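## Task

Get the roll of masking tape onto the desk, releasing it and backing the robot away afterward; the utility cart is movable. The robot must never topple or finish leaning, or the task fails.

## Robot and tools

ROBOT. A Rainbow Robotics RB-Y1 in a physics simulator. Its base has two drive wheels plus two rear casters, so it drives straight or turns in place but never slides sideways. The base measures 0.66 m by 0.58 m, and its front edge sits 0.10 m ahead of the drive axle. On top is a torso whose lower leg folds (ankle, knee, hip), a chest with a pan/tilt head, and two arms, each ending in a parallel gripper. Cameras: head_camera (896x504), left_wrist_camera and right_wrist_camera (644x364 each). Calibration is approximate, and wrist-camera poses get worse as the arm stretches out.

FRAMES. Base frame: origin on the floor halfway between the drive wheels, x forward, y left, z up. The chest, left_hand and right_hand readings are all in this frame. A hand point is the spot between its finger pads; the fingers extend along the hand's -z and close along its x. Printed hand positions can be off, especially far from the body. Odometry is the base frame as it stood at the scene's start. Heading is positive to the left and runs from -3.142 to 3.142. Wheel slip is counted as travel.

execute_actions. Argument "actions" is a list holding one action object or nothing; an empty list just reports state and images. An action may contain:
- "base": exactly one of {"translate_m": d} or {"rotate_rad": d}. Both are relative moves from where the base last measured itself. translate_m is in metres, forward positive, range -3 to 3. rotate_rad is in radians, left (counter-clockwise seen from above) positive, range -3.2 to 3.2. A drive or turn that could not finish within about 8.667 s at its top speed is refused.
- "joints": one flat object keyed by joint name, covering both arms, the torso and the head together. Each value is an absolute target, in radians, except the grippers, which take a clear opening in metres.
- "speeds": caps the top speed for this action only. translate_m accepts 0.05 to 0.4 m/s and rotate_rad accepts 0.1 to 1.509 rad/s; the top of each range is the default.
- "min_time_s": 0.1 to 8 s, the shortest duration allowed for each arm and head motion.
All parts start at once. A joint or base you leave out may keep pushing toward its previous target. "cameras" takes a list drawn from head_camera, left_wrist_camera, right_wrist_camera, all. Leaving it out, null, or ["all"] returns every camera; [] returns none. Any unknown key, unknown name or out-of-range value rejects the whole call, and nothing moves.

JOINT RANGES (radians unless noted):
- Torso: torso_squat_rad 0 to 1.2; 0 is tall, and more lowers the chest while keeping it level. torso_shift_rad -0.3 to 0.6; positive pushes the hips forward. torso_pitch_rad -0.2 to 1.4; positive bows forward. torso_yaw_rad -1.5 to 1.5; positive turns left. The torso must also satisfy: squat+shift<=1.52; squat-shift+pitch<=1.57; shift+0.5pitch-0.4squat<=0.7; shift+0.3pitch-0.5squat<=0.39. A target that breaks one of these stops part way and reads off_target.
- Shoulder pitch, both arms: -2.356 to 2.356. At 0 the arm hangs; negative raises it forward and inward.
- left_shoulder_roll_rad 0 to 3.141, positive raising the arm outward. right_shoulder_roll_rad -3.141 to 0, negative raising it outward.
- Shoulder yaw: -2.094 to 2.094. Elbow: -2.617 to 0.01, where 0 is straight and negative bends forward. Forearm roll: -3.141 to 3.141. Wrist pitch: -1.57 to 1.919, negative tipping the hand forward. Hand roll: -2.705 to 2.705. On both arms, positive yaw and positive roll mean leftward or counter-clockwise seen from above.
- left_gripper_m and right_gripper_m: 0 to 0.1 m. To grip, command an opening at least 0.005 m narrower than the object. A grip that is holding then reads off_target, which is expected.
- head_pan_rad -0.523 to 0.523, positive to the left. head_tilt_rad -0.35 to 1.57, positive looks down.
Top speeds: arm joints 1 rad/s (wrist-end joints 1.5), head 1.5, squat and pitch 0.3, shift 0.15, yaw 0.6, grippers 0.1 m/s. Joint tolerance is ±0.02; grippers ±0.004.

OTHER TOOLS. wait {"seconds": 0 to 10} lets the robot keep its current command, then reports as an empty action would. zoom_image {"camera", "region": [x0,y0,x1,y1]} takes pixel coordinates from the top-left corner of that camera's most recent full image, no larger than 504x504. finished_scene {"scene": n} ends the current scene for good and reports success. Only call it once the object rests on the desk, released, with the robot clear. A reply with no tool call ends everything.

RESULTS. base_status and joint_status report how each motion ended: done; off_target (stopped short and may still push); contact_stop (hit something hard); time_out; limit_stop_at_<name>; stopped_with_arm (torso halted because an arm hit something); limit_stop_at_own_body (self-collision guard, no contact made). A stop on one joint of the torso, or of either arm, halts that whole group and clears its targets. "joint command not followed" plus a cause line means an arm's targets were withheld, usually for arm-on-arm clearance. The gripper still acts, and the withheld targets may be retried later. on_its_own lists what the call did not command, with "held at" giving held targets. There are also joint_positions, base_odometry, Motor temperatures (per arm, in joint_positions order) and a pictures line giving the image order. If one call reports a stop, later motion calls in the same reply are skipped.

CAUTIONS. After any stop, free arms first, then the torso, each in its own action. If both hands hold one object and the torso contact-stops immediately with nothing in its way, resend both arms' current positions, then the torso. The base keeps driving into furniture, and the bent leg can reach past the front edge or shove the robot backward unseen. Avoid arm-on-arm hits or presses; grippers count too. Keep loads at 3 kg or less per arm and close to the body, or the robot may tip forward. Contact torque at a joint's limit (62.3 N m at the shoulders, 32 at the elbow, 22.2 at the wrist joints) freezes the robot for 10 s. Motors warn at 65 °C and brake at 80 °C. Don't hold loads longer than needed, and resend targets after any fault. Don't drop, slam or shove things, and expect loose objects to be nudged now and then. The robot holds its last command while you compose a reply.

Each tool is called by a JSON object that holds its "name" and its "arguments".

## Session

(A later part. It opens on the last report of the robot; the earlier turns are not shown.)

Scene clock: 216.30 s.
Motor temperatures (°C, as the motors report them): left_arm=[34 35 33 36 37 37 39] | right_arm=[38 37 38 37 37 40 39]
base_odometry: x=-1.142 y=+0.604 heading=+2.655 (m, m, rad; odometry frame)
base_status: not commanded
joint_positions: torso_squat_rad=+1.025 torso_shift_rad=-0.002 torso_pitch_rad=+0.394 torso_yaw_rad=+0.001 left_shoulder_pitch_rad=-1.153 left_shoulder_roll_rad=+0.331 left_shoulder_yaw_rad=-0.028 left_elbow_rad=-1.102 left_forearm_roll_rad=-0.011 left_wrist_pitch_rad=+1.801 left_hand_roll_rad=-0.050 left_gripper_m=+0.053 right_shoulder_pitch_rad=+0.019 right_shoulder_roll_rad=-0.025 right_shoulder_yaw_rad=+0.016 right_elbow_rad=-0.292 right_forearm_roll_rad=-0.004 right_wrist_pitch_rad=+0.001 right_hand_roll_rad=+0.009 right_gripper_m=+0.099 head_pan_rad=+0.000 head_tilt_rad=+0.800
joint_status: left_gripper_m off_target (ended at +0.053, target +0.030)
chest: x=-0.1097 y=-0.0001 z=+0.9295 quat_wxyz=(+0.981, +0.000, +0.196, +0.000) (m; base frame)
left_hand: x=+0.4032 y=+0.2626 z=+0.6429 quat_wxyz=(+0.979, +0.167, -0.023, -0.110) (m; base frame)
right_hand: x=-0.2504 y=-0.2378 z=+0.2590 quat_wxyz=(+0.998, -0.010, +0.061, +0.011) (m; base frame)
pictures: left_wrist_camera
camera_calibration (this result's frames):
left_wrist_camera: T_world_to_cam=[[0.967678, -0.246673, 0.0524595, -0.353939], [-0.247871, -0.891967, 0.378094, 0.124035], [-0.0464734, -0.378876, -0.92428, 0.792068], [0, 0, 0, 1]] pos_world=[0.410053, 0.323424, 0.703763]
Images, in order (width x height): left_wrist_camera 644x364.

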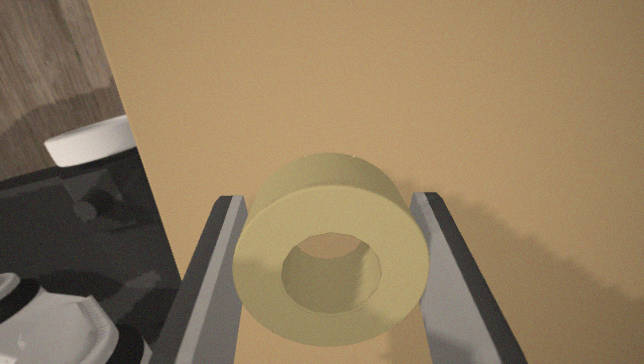

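{"name": "execute_actions", "arguments": {"actions": [{"joints":{"torso_squat_rad":0.8}}], "cameras": ["left_wrist_camera"]}}

{"name": "execute_actions", "arguments": {"actions": [{"base":{"translate_m":-0.5},"joints":{"torso_squat_rad":0.3,"head_tilt_rad":0.3}}], "cameras": []}}

{"name": "execute_actions", "arguments": {"actions": [{"base":{"rotate_rad":2.07}}], "cameras": []}}

{"name": "execute_actions", "arguments": {"actions": [{"base":{"translate_m":1.61}}], "cameras": []}}

{"name": "execute_actions", "arguments": {"actions": [{"base":{"rotate_rad":-0.653}}], "cameras": ["head_camera","left_wrist_camera"]}}

Scene clock: 244.70 s.
Motor temperatures (°C, as the motors report them): left_arm=[34 35 33 36 37 37 39] | right_arm=[38 37 38 37 37 40 39]
base_odometry: x=-1.142 y=+0.604 heading=+2.655 (m, m, rad; odometry frame)
base_status: not commanded
joint_positions: torso_squat_rad=+0.800 torso_shift_rad=-0.001 torso_pitch_rad=+0.396 torso_yaw_rad=+0.000 left_shoulder_pitch_rad=-1.150 left_shoulder_roll_rad=+0.330 left_shoulder_yaw_rad=-0.028 left_elbow_rad=-1.100 left_forearm_roll_rad=-0.011 left_wrist_pitch_rad=+1.800 left_hand_roll_rad=-0.050 left_gripper_m=+0.053 right_shoulder_pitch_rad=+0.019 right_shoulder_roll_rad=-0.025 right_shoulder_yaw_rad=+0.016 right_elbow_rad=-0.292 right_forearm_roll_rad=-0.004 right_wrist_pitch_rad=+0.001 right_hand_roll_rad=+0.009 right_gripper_m=+0.099 head_pan_rad=+0.000 head_tilt_rad=+0.800
joint_status: all done
chest: x=-0.1091 y=+0.0000 z=+1.0537 quat_wxyz=(+0.980, +0.000, +0.197, +0.000) (m; base frame)
left_hand: x=+0.4020 y=+0.2626 z=+0.7641 quat_wxyz=(+0.980, +0.166, -0.021, -0.111) (m; base frame)
right_hand: x=-0.2510 y=-0.2379 z=+0.3835 quat_wxyz=(+0.998, -0.010, +0.062, +0.011) (m; base frame)
pictures: left_wrist_camera
camera_calibration (this result's frames):
left_wrist_camera: T_world_to_cam=[[0.968034, -0.246346, 0.0471644, -0.35532], [-0.245426, -0.891524, 0.380726, 0.0747274], [-0.0517422, -0.380131, -0.923484, 0.90585], [0, 0, 0, 1]] pos_world=[0.409173, 0.323431, 0.824846]
Images, in order (width x height): left_wrist_camera 644x364.

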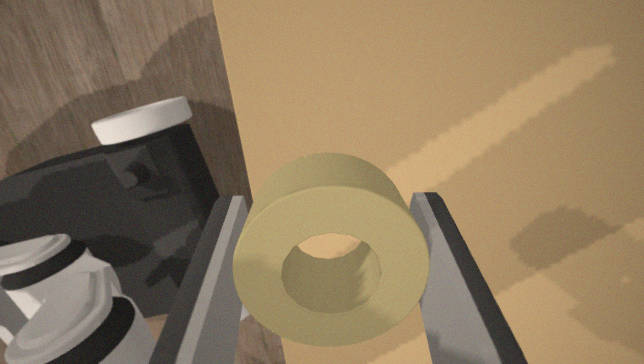

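Scene clock: 247.50 s.
Motor temperatures (°C, as the motors report them): left_arm=[34 35 33 36 37 37 39] | right_arm=[38 37 38 37 37 40 39]
base_odometry: x=-0.700 y=+0.370 heading=+2.654 (m, m, rad; odometry frame)
base_status: done
joint_positions: torso_squat_rad=+0.300 torso_shift_rad=-0.001 torso_pitch_rad=+0.396 torso_yaw_rad=+0.000 left_shoulder_pitch_rad=-1.150 left_shoulder_roll_rad=+0.330 left_shoulder_yaw_rad=-0.028 left_elbow_rad=-1.100 left_forearm_roll_rad=-0.011 left_wrist_pitch_rad=+1.800 left_hand_roll_rad=-0.050 left_gripper_m=+0.053 right_shoulder_pitch_rad=+0.019 right_shoulder_roll_rad=-0.025 right_shoulder_yaw_rad=+0.016 right_elbow_rad=-0.292 right_forearm_roll_rad=-0.004 right_wrist_pitch_rad=+0.001 right_hand_roll_rad=+0.009 right_gripper_m=+0.099 head_pan_rad=+0.000 head_tilt_rad=+0.300
joint_status: all done
chest: x=-0.1093 y=+0.0000 z=+1.2347 quat_wxyz=(+0.980, +0.000, +0.197, +0.000) (m; base frame)
left_hand: x=+0.4018 y=+0.2625 z=+0.9451 quat_wxyz=(+0.980, +0.166, -0.020, -0.111) (m; base frame)
right_hand: x=-0.2511 y=-0.2380 z=+0.5646 quat_wxyz=(+0.998, -0.010, +0.062, +0.011) (m; base frame)
pictures: none
No camera images: the call's "cameras" was empty. Leave "cameras" out to get every camera's image.

Scene clock: 251.90 s.
Motor temperatures (°C, as the motors report them): left_arm=[34 35 33 36 37 37 39] | right_arm=[38 37 38 37 37 40 39]
base_odometry: x=-0.700 y=+0.370 heading=-1.560 (m, m, rad; odometry frame)
base_status: done
joint_positions: torso_squat_rad=+0.300 torso_shift_rad=-0.001 torso_pitch_rad=+0.396 torso_yaw_rad=+0.000 left_shoulder_pitch_rad=-1.150 left_shoulder_roll_rad=+0.330 left_shoulder_yaw_rad=-0.028 left_elbow_rad=-1.100 left_forearm_roll_rad=-0.011 left_wrist_pitch_rad=+1.800 left_hand_roll_rad=-0.050 left_gripper_m=+0.053 right_shoulder_pitch_rad=+0.019 right_shoulder_roll_rad=-0.025 right_shoulder_yaw_rad=+0.016 right_elbow_rad=-0.292 right_forearm_roll_rad=-0.004 right_wrist_pitch_rad=+0.001 right_hand_roll_rad=+0.009 right_gripper_m=+0.099 head_pan_rad=+0.000 head_tilt_rad=+0.300
joint_status: not commanded
chest: x=-0.1093 y=+0.0000 z=+1.2347 quat_wxyz=(+0.980, +0.000, +0.197, +0.000) (m; base frame)
left_hand: x=+0.4018 y=+0.2625 z=+0.9450 quat_wxyz=(+0.980, +0.166, -0.020, -0.111) (m; base frame)
right_hand: x=-0.2511 y=-0.2380 z=+0.5646 quat_wxyz=(+0.998, -0.010, +0.062, +0.011) (m; base frame)
pictures: none
No camera images: the call's "cameras" was empty. Leave "cameras" out to get every camera's image.

Scene clock: 257.27 s.
Motor temperatures (°C, as the motors report them): left_arm=[34 35 33 36 37 37 39] | right_arm=[38 37 38 37 37 40 39]
base_odometry: x=-0.682 y=-1.240 heading=-1.559 (m, m, rad; odometry frame)
base_status: done
joint_positions: torso_squat_rad=+0.300 torso_shift_rad=-0.001 torso_pitch_rad=+0.396 torso_yaw_rad=+0.000 left_shoulder_pitch_rad=-1.150 left_shoulder_roll_rad=+0.330 left_shoulder_yaw_rad=-0.028 left_elbow_rad=-1.100 left_forearm_roll_rad=-0.011 left_wrist_pitch_rad=+1.800 left_hand_roll_rad=-0.050 left_gripper_m=+0.053 right_shoulder_pitch_rad=+0.019 right_shoulder_roll_rad=-0.025 right_shoulder_yaw_rad=+0.016 right_elbow_rad=-0.292 right_forearm_roll_rad=-0.004 right_wrist_pitch_rad=+0.001 right_hand_roll_rad=+0.009 right_gripper_m=+0.099 head_pan_rad=+0.000 head_tilt_rad=+0.300
joint_status: not commanded
chest: x=-0.1092 y=+0.0000 z=+1.2347 quat_wxyz=(+0.980, +0.000, +0.197, +0.000) (m; base frame)
left_hand: x=+0.4018 y=+0.2625 z=+0.9450 quat_wxyz=(+0.980, +0.166, -0.020, -0.111) (m; base frame)
right_hand: x=-0.2512 y=-0.2380 z=+0.5646 quat_wxyz=(+0.998, -0.010, +0.062, +0.011) (m; base frame)
pictures: none
No camera images: the call's "cameras" was empty. Leave "cameras" out to get every camera's image.

Scene clock: 259.87 s.
Motor temperatures (°C, as the motors report them): left_arm=[34 35 33 36 37 37 39] | right_arm=[38 37 38 37 37 40 39]
base_odometry: x=-0.682 y=-1.240 heading=-2.212 (m, m, rad; odometry frame)
base_status: done
joint_positions: torso_squat_rad=+0.300 torso_shift_rad=-0.001 torso_pitch_rad=+0.396 torso_yaw_rad=+0.000 left_shoulder_pitch_rad=-1.150 left_shoulder_roll_rad=+0.330 left_shoulder_yaw_rad=-0.028 left_elbow_rad=-1.100 left_forearm_roll_rad=-0.011 left_wrist_pitch_rad=+1.800 left_hand_roll_rad=-0.050 left_gripper_m=+0.053 right_shoulder_pitch_rad=+0.019 right_shoulder_roll_rad=-0.025 right_shoulder_yaw_rad=+0.016 right_elbow_rad=-0.292 right_forearm_roll_rad=-0.004 right_wrist_pitch_rad=+0.001 right_hand_roll_rad=+0.009 right_gripper_m=+0.099 head_pan_rad=+0.000 head_tilt_rad=+0.300
joint_status: not commanded
chest: x=-0.1092 y=+0.0001 z=+1.2347 quat_wxyz=(+0.980, +0.000, +0.197, +0.000) (m; base frame)
left_hand: x=+0.4018 y=+0.2625 z=+0.9450 quat_wxyz=(+0.980, +0.166, -0.020, -0.111) (m; base frame)
right_hand: x=-0.2512 y=-0.2380 z=+0.5646 quat_wxyz=(+0.998, -0.010, +0.062, +0.011) (m; base frame)
pictures: head_camera, left_wrist_camera
camera_calibration (this result's frames):
head_camera: T_world_to_cam=[[0.0522935, -0.998566, 0.0114777, -0.020166], [-0.624425, -0.0416654, -0.779973, 1.15075], [0.779332, 0.0336205, -0.625708, 0.836198], [0, 0, 0, 1]] pos_world=[0.0679327, -0.000304271, 1.421]
left_wrist_camera: T_world_to_cam=[[0.96804, -0.24635, 0.0470071, -0.363516], [-0.245358, -0.891459, 0.38092, 0.00555439], [-0.0519347, -0.38028, -0.923412, 1.07292], [0, 0, 0, 1]] pos_world=[0.408983, 0.323411, 1.00572]
Images, in order (width x height): head_camera 896x504, left_wrist_camera 644x364.

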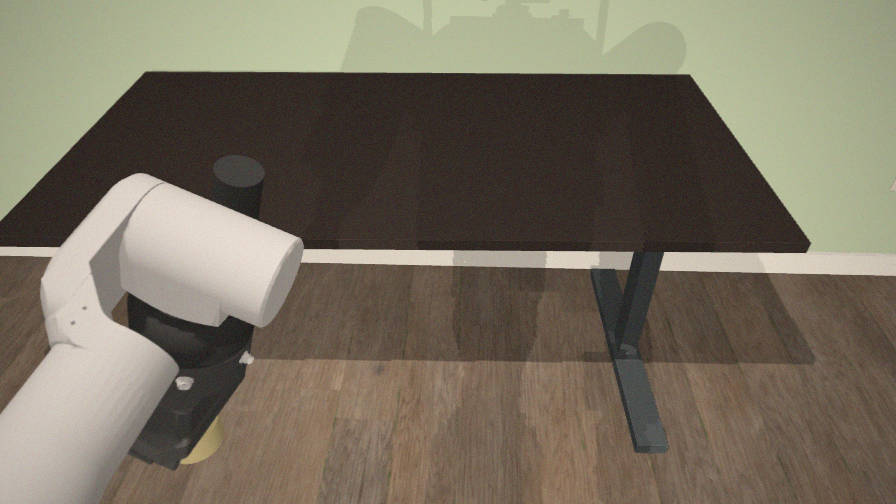

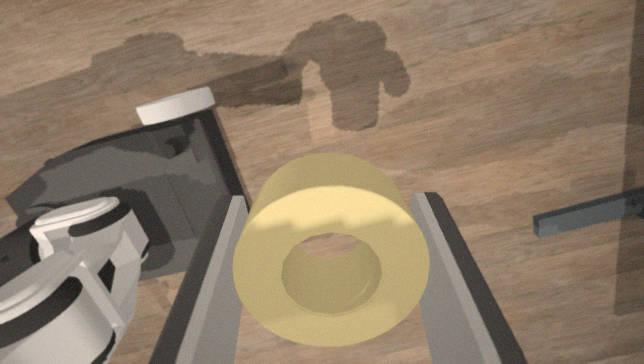

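{"name": "execute_actions", "arguments": {"actions": [{"base":{"translate_m":0.68},"joints":{"torso_squat_rad":0.6,"head_tilt_rad":0.7}}], "cameras": ["head_camera","left_wrist_camera"]}}

Scene clock: 273.60 s.
Motor temperatures (°C, as the motors report them): left_arm=[34 35 33 36 37 37 39] | right_arm=[38 37 38 37 37 40 39]
base_odometry: x=-1.089 y=-1.785 heading=-2.213 (m, m, rad; odometry frame)
base_status: done
joint_positions: torso_squat_rad=+0.600 torso_shift_rad=-0.001 torso_pitch_rad=+0.396 torso_yaw_rad=+0.000 left_shoulder_pitch_rad=-1.150 left_shoulder_roll_rad=+0.330 left_shoulder_yaw_rad=-0.028 left_elbow_rad=-1.100 left_forearm_roll_rad=-0.011 left_wrist_pitch_rad=+1.800 left_hand_roll_rad=-0.050 left_gripper_m=+0.053 right_shoulder_pitch_rad=+0.019 right_shoulder_roll_rad=-0.025 right_shoulder_yaw_rad=+0.016 right_elbow_rad=-0.292 right_forearm_roll_rad=-0.004 right_wrist_pitch_rad=+0.001 right_hand_roll_rad=+0.009 right_gripper_m=+0.099 head_pan_rad=+0.000 head_tilt_rad=+0.700
joint_status: all done
chest: x=-0.1092 y=+0.0001 z=+1.1437 quat_wxyz=(+0.980, +0.000, +0.197, +0.000) (m; base frame)
left_hand: x=+0.4019 y=+0.2626 z=+0.8540 quat_wxyz=(+0.980, +0.166, -0.020, -0.111) (m; base frame)
right_hand: x=-0.2511 y=-0.2380 z=+0.4736 quat_wxyz=(+0.998, -0.010, +0.062, +0.011) (m; base frame)
pictures: head_camera, left_wrist_camera
camera_calibration (this result's frames):
head_camera: T_world_to_cam=[[0.0525152, -0.998575, -0.00949279, 0.00857451], [-0.878858, -0.0417014, -0.475257, 0.674668], [0.474184, 0.0333011, -0.879796, 1.11098], [0, 0, 0, 1]] pos_world=[0.0656766, -0.000300054, 1.29816]
left_wrist_camera: T_world_to_cam=[[0.968038, -0.246359, 0.0470033, -0.359306], [-0.245365, -0.891451, 0.380934, 0.0402339], [-0.0519454, -0.380292, -0.923407, 0.988907], [0, 0, 0, 1]] pos_world=[0.409063, 0.323421, 0.914725]
Images, in order (width x height): head_camera 896x504, left_wrist_camera 644x364.

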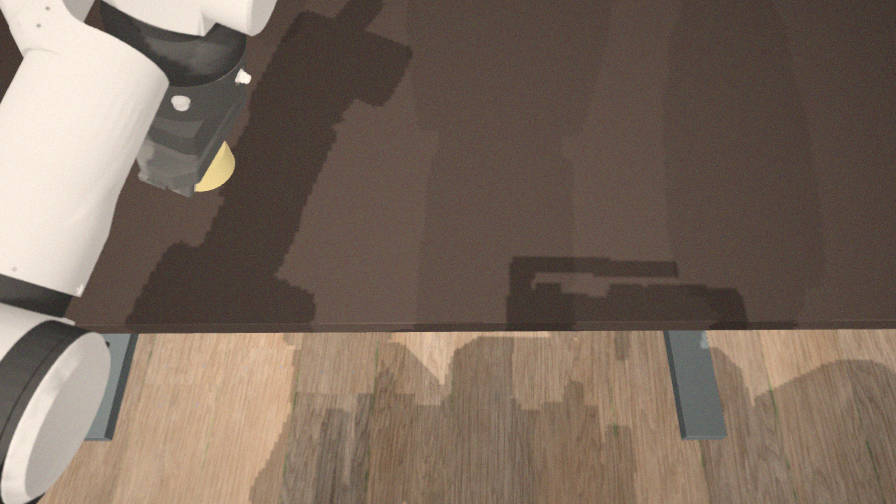

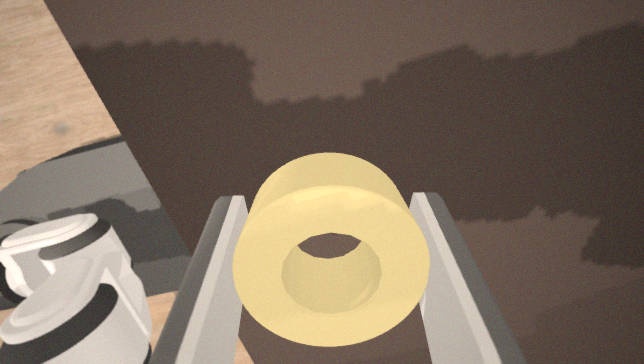

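{"name": "execute_actions", "arguments": {"actions": [{"joints":{"torso_squat_rad":0.74}}], "cameras": ["left_wrist_camera","head_camera"]}}

Scene clock: 286.13 s.
Motor temperatures (°C, as the motors report them): left_arm=[34 35 33 36 37 37 39] | right_arm=[38 37 38 37 37 40 39]
base_odometry: x=-1.089 y=-1.785 heading=-2.213 (m, m, rad; odometry frame)
base_status: not commanded
joint_positions: torso_squat_rad=+0.740 torso_shift_rad=-0.001 torso_pitch_rad=+0.396 torso_yaw_rad=+0.000 left_shoulder_pitch_rad=-1.150 left_shoulder_roll_rad=+0.330 left_shoulder_yaw_rad=-0.028 left_elbow_rad=-1.100 left_forearm_roll_rad=-0.011 left_wrist_pitch_rad=+1.800 left_hand_roll_rad=-0.050 left_gripper_m=+0.053 right_shoulder_pitch_rad=+0.019 right_shoulder_roll_rad=-0.025 right_shoulder_yaw_rad=+0.016 right_elbow_rad=-0.292 right_forearm_roll_rad=-0.004 right_wrist_pitch_rad=+0.001 right_hand_roll_rad=+0.009 right_gripper_m=+0.099 head_pan_rad=+0.000 head_tilt_rad=+0.700
joint_status: all done
chest: x=-0.1091 y=+0.0001 z=+1.0829 quat_wxyz=(+0.980, +0.000, +0.197, +0.000) (m; base frame)
left_hand: x=+0.4019 y=+0.2626 z=+0.7932 quat_wxyz=(+0.980, +0.166, -0.020, -0.111) (m; base frame)
right_hand: x=-0.2510 y=-0.2380 z=+0.4128 quat_wxyz=(+0.998, -0.010, +0.062, +0.011) (m; base frame)
pictures: head_camera, left_wrist_camera
camera_calibration (this result's frames):
head_camera: T_world_to_cam=[[0.0525156, -0.998575, -0.00948904, 0.00800528], [-0.878826, -0.0417012, -0.475317, 0.645859], [0.474244, 0.0333008, -0.879763, 1.05744], [0, 0, 0, 1]] pos_world=[0.0656942, -0.000286494, 1.23736]
left_wrist_camera: T_world_to_cam=[[0.968034, -0.246365, 0.047054, -0.356525], [-0.24539, -0.891444, 0.380935, 0.0634135], [-0.0519032, -0.380304, -0.923404, 0.932761], [0, 0, 0, 1]] pos_world=[0.409102, 0.323427, 0.853935]
Images, in order (width x height): head_camera 896x504, left_wrist_camera 644x364.

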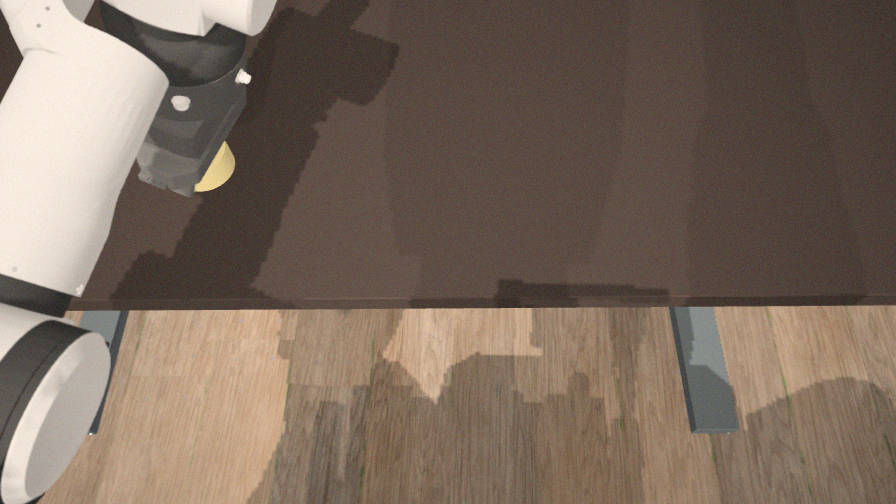

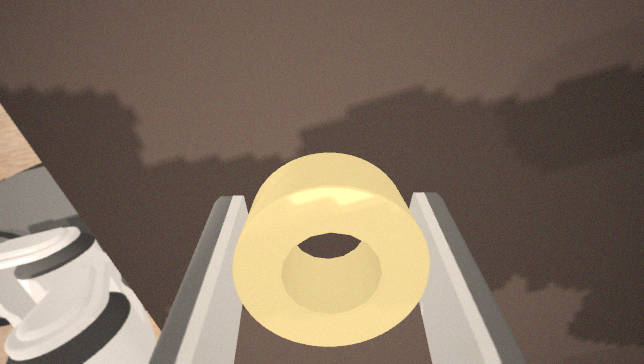

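{"name": "execute_actions", "arguments": {"actions": [{"joints":{"torso_squat_rad":0.8}}], "cameras": ["head_camera"]}}

Scene clock: 293.07 s.
Motor temperatures (°C, as the motors report them): left_arm=[34 35 33 36 37 37 39] | right_arm=[38 37 38 37 37 40 39]
base_odometry: x=-1.089 y=-1.785 heading=-2.213 (m, m, rad; odometry frame)
base_status: not commanded
joint_positions: torso_squat_rad=+0.800 torso_shift_rad=-0.001 torso_pitch_rad=+0.396 torso_yaw_rad=+0.000 left_shoulder_pitch_rad=-1.150 left_shoulder_roll_rad=+0.330 left_shoulder_yaw_rad=-0.028 left_elbow_rad=-1.100 left_forearm_roll_rad=-0.011 left_wrist_pitch_rad=+1.800 left_hand_roll_rad=-0.050 left_gripper_m=+0.053 right_shoulder_pitch_rad=+0.019 right_shoulder_roll_rad=-0.025 right_shoulder_yaw_rad=+0.016 right_elbow_rad=-0.292 right_forearm_roll_rad=-0.004 right_wrist_pitch_rad=+0.001 right_hand_roll_rad=+0.009 right_gripper_m=+0.099 head_pan_rad=+0.000 head_tilt_rad=+0.700
joint_status: all done
chest: x=-0.1091 y=+0.0001 z=+1.0537 quat_wxyz=(+0.980, +0.000, +0.197, +0.000) (m; base frame)
left_hand: x=+0.4019 y=+0.2626 z=+0.7639 quat_wxyz=(+0.980, +0.166, -0.020, -0.111) (m; base frame)
right_hand: x=-0.2510 y=-0.2380 z=+0.3835 quat_wxyz=(+0.998, -0.010, +0.062, +0.011) (m; base frame)
pictures: head_camera
camera_calibration (this result's frames):
head_camera: T_world_to_cam=[[0.0525158, -0.998575, -0.00948908, 0.00773312], [-0.878826, -0.0417013, -0.475317, 0.631986], [0.474244, 0.0333009, -0.879764, 1.03171], [0, 0, 0, 1]] pos_world=[0.0657194, -0.000279959, 1.20812]
Images, in order (width x height): head_camera 896x504.

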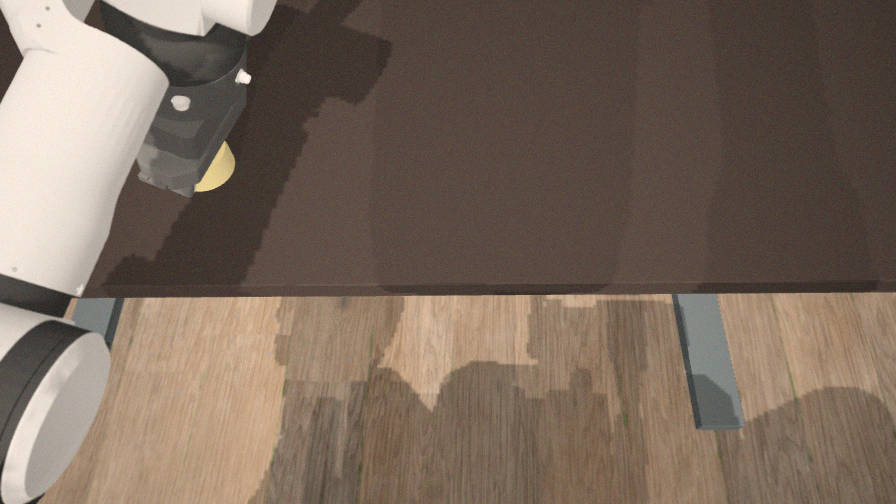

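{"name": "execute_actions", "arguments": {"actions": [{"joints":{"torso_squat_rad":0.84}}], "cameras": ["head_camera"]}}

Scene clock: 302.30 s.
Motor temperatures (°C, as the motors report them): left_arm=[34 35 33 36 37 37 39] | right_arm=[38 37 38 37 37 40 39]
base_odometry: x=-1.089 y=-1.785 heading=-2.213 (m, m, rad; odometry frame)
base_status: not commanded
joint_positions: torso_squat_rad=+0.837 torso_shift_rad=-0.003 torso_pitch_rad=+0.389 torso_yaw_rad=+0.001 left_shoulder_pitch_rad=-1.155 left_shoulder_roll_rad=+0.332 left_shoulder_yaw_rad=-0.028 left_elbow_rad=-1.103 left_forearm_roll_rad=-0.011 left_wrist_pitch_rad=+1.800 left_hand_roll_rad=-0.050 left_gripper_m=+0.053 right_shoulder_pitch_rad=+0.019 right_shoulder_roll_rad=-0.025 right_shoulder_yaw_rad=+0.016 right_elbow_rad=-0.292 right_forearm_roll_rad=-0.004 right_wrist_pitch_rad=+0.001 right_hand_roll_rad=+0.009 right_gripper_m=+0.099 head_pan_rad=+0.000 head_tilt_rad=+0.700
joint_status: torso_squat_rad contact_stop (moved +0.037 of +0.040)
chest: x=-0.1121 y=-0.0002 z=+1.0353 quat_wxyz=(+0.981, +0.000, +0.193, +0.001) (m; base frame)
left_hand: x=+0.4032 y=+0.2625 z=+0.7527 quat_wxyz=(+0.979, +0.168, -0.028, -0.110) (m; base frame)
right_hand: x=-0.2495 y=-0.2378 z=+0.3640 quat_wxyz=(+0.998, -0.010, +0.059, +0.012) (m; base frame)
pictures: head_camera
camera_calibration (this result's frames):
head_camera: T_world_to_cam=[[0.0529081, -0.998549, -0.010027, 0.0079899], [-0.875674, -0.0415665, -0.481111, 0.626944], [0.479996, 0.0342351, -0.876602, 1.01435], [0, 0, 0, 1]] pos_world=[0.0616916, -0.000688167, 1.19089]
Images, in order (width x height): head_camera 896x504.

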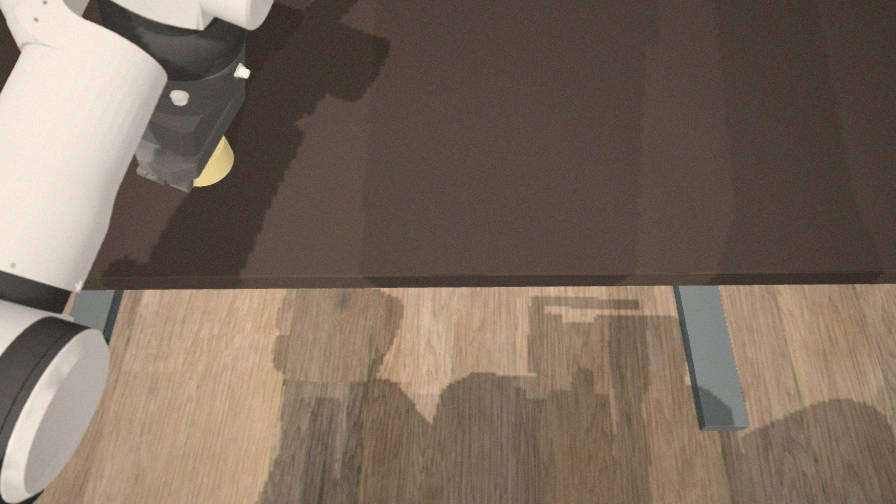

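{"name": "execute_actions", "arguments": {"actions": [{"joints":{"torso_squat_rad":0.815,"torso_pitch_rad":0.396,"left_gripper_m":0.095}}], "cameras": []}}

{"name": "execute_actions", "arguments": {"actions": [{"joints":{"torso_squat_rad":0.5}}], "cameras": []}}

{"name": "execute_actions", "arguments": {"actions": [{"base":{"translate_m":-0.6},"joints":{"torso_pitch_rad":0.1}}], "cameras": ["head_camera","left_wrist_camera"]}}

Scene clock: 313.20 s.
Motor temperatures (°C, as the motors report them): left_arm=[34 35 33 36 37 37 39] | right_arm=[38 37 38 37 37 40 39]
base_odometry: x=-1.089 y=-1.785 heading=-2.213 (m, m, rad; odometry frame)
base_status: not commanded
joint_positions: torso_squat_rad=+0.815 torso_shift_rad=-0.003 torso_pitch_rad=+0.396 torso_yaw_rad=+0.001 left_shoulder_pitch_rad=-1.150 left_shoulder_roll_rad=+0.330 left_shoulder_yaw_rad=-0.028 left_elbow_rad=-1.100 left_forearm_roll_rad=-0.011 left_wrist_pitch_rad=+1.800 left_hand_roll_rad=-0.050 left_gripper_m=+0.095 right_shoulder_pitch_rad=+0.019 right_shoulder_roll_rad=-0.025 right_shoulder_yaw_rad=+0.016 right_elbow_rad=-0.292 right_forearm_roll_rad=-0.004 right_wrist_pitch_rad=+0.001 right_hand_roll_rad=+0.009 right_gripper_m=+0.099 head_pan_rad=+0.000 head_tilt_rad=+0.700
joint_status: all done
chest: x=-0.1099 y=+0.0000 z=+1.0461 quat_wxyz=(+0.980, +0.000, +0.197, +0.001) (m; base frame)
left_hand: x=+0.4012 y=+0.2628 z=+0.7565 quat_wxyz=(+0.980, +0.166, -0.021, -0.111) (m; base frame)
right_hand: x=-0.2518 y=-0.2379 z=+0.3759 quat_wxyz=(+0.998, -0.010, +0.062, +0.012) (m; base frame)
pictures: none
No camera images: the call's "cameras" was empty. Leave "cameras" out to get every camera's image.

Scene clock: 315.03 s.
Motor temperatures (°C, as the motors report them): left_arm=[34 35 33 36 37 37 39] | right_arm=[38 37 38 37 37 40 39]
base_odometry: x=-1.089 y=-1.785 heading=-2.213 (m, m, rad; odometry frame)
base_status: not commanded
joint_positions: torso_squat_rad=+0.500 torso_shift_rad=-0.003 torso_pitch_rad=+0.396 torso_yaw_rad=+0.001 left_shoulder_pitch_rad=-1.150 left_shoulder_roll_rad=+0.330 left_shoulder_yaw_rad=-0.028 left_elbow_rad=-1.100 left_forearm_roll_rad=-0.011 left_wrist_pitch_rad=+1.800 left_hand_roll_rad=-0.050 left_gripper_m=+0.095 right_shoulder_pitch_rad=+0.019 right_shoulder_roll_rad=-0.025 right_shoulder_yaw_rad=+0.016 right_elbow_rad=-0.292 right_forearm_roll_rad=-0.004 right_wrist_pitch_rad=+0.001 right_hand_roll_rad=+0.009 right_gripper_m=+0.099 head_pan_rad=+0.000 head_tilt_rad=+0.700
joint_status: all done
chest: x=-0.1102 y=+0.0000 z=+1.1803 quat_wxyz=(+0.980, +0.000, +0.197, +0.001) (m; base frame)
left_hand: x=+0.4007 y=+0.2628 z=+0.8906 quat_wxyz=(+0.980, +0.166, -0.020, -0.111) (m; base frame)
right_hand: x=-0.2522 y=-0.2380 z=+0.5101 quat_wxyz=(+0.998, -0.010, +0.062, +0.012) (m; base frame)
pictures: none
No camera images: the call's "cameras" was empty. Leave "cameras" out to get every camera's image.

Scene clock: 318.10 s.
Motor temperatures (°C, as the motors report them): left_arm=[34 35 33 36 37 37 39] | right_arm=[38 37 38 37 37 40 39]
base_odometry: x=-0.730 y=-1.304 heading=-2.214 (m, m, rad; odometry frame)
base_status: done
joint_positions: torso_squat_rad=+0.500 torso_shift_rad=-0.003 torso_pitch_rad=+0.100 torso_yaw_rad=+0.001 left_shoulder_pitch_rad=-1.150 left_shoulder_roll_rad=+0.330 left_shoulder_yaw_rad=-0.028 left_elbow_rad=-1.100 left_forearm_roll_rad=-0.011 left_wrist_pitch_rad=+1.800 left_hand_roll_rad=-0.050 left_gripper_m=+0.095 right_shoulder_pitch_rad=+0.019 right_shoulder_roll_rad=-0.025 right_shoulder_yaw_rad=+0.016 right_elbow_rad=-0.292 right_forearm_roll_rad=-0.004 right_wrist_pitch_rad=+0.001 right_hand_roll_rad=+0.009 right_gripper_m=+0.099 head_pan_rad=+0.000 head_tilt_rad=+0.700
joint_status: all done
chest: x=-0.1987 y=+0.0000 z=+1.2027 quat_wxyz=(+0.999, +0.000, +0.050, +0.000) (m; base frame)
left_hand: x=+0.3745 y=+0.2627 z=+1.0746 quat_wxyz=(+0.966, +0.181, -0.165, -0.085) (m; base frame)
right_hand: x=-0.1389 y=-0.2380 z=+0.5203 quat_wxyz=(+0.996, -0.012, -0.086, +0.010) (m; base frame)
pictures: head_camera, left_wrist_camera
camera_calibration (this result's frames):
head_camera: T_world_to_cam=[[0.0533261, -0.998558, 0.00611059, -0.00483278], [-0.702087, -0.0418436, -0.710861, 0.942478], [0.710092, 0.0336172, -0.703306, 1.03993], [0, 0, 0, 1]] pos_world=[-0.0764831, -0.000348532, 1.40139]
left_wrist_camera: T_world_to_cam=[[0.912352, -0.246046, 0.327222, -0.623513], [-0.345448, -0.891607, 0.292751, 0.0819189], [0.219724, -0.38013, -0.898456, 1.06264], [0, 0, 0, 1]] pos_world=[0.363674, 0.32357, 1.13478]
Images, in order (width x height): head_camera 896x504, left_wrist_camera 644x364.

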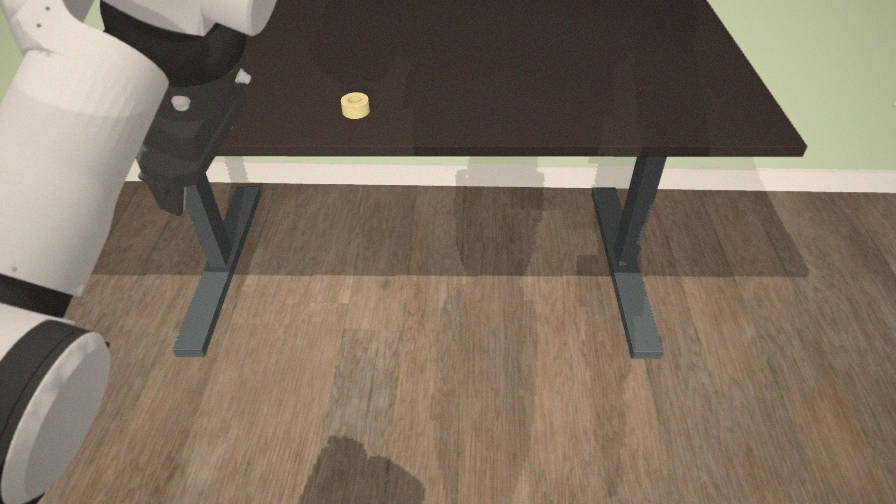

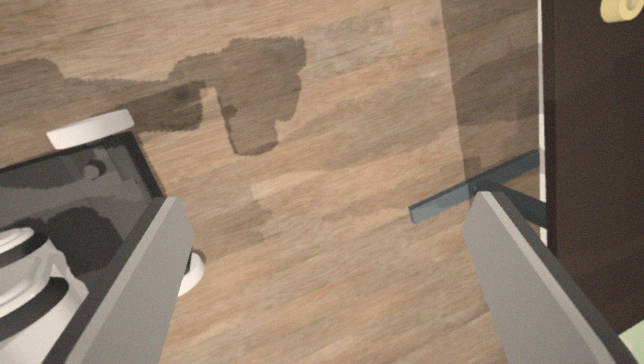

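{"name": "finished_scene", "arguments": {"scene": 2}}

The scene is finished: the task was done.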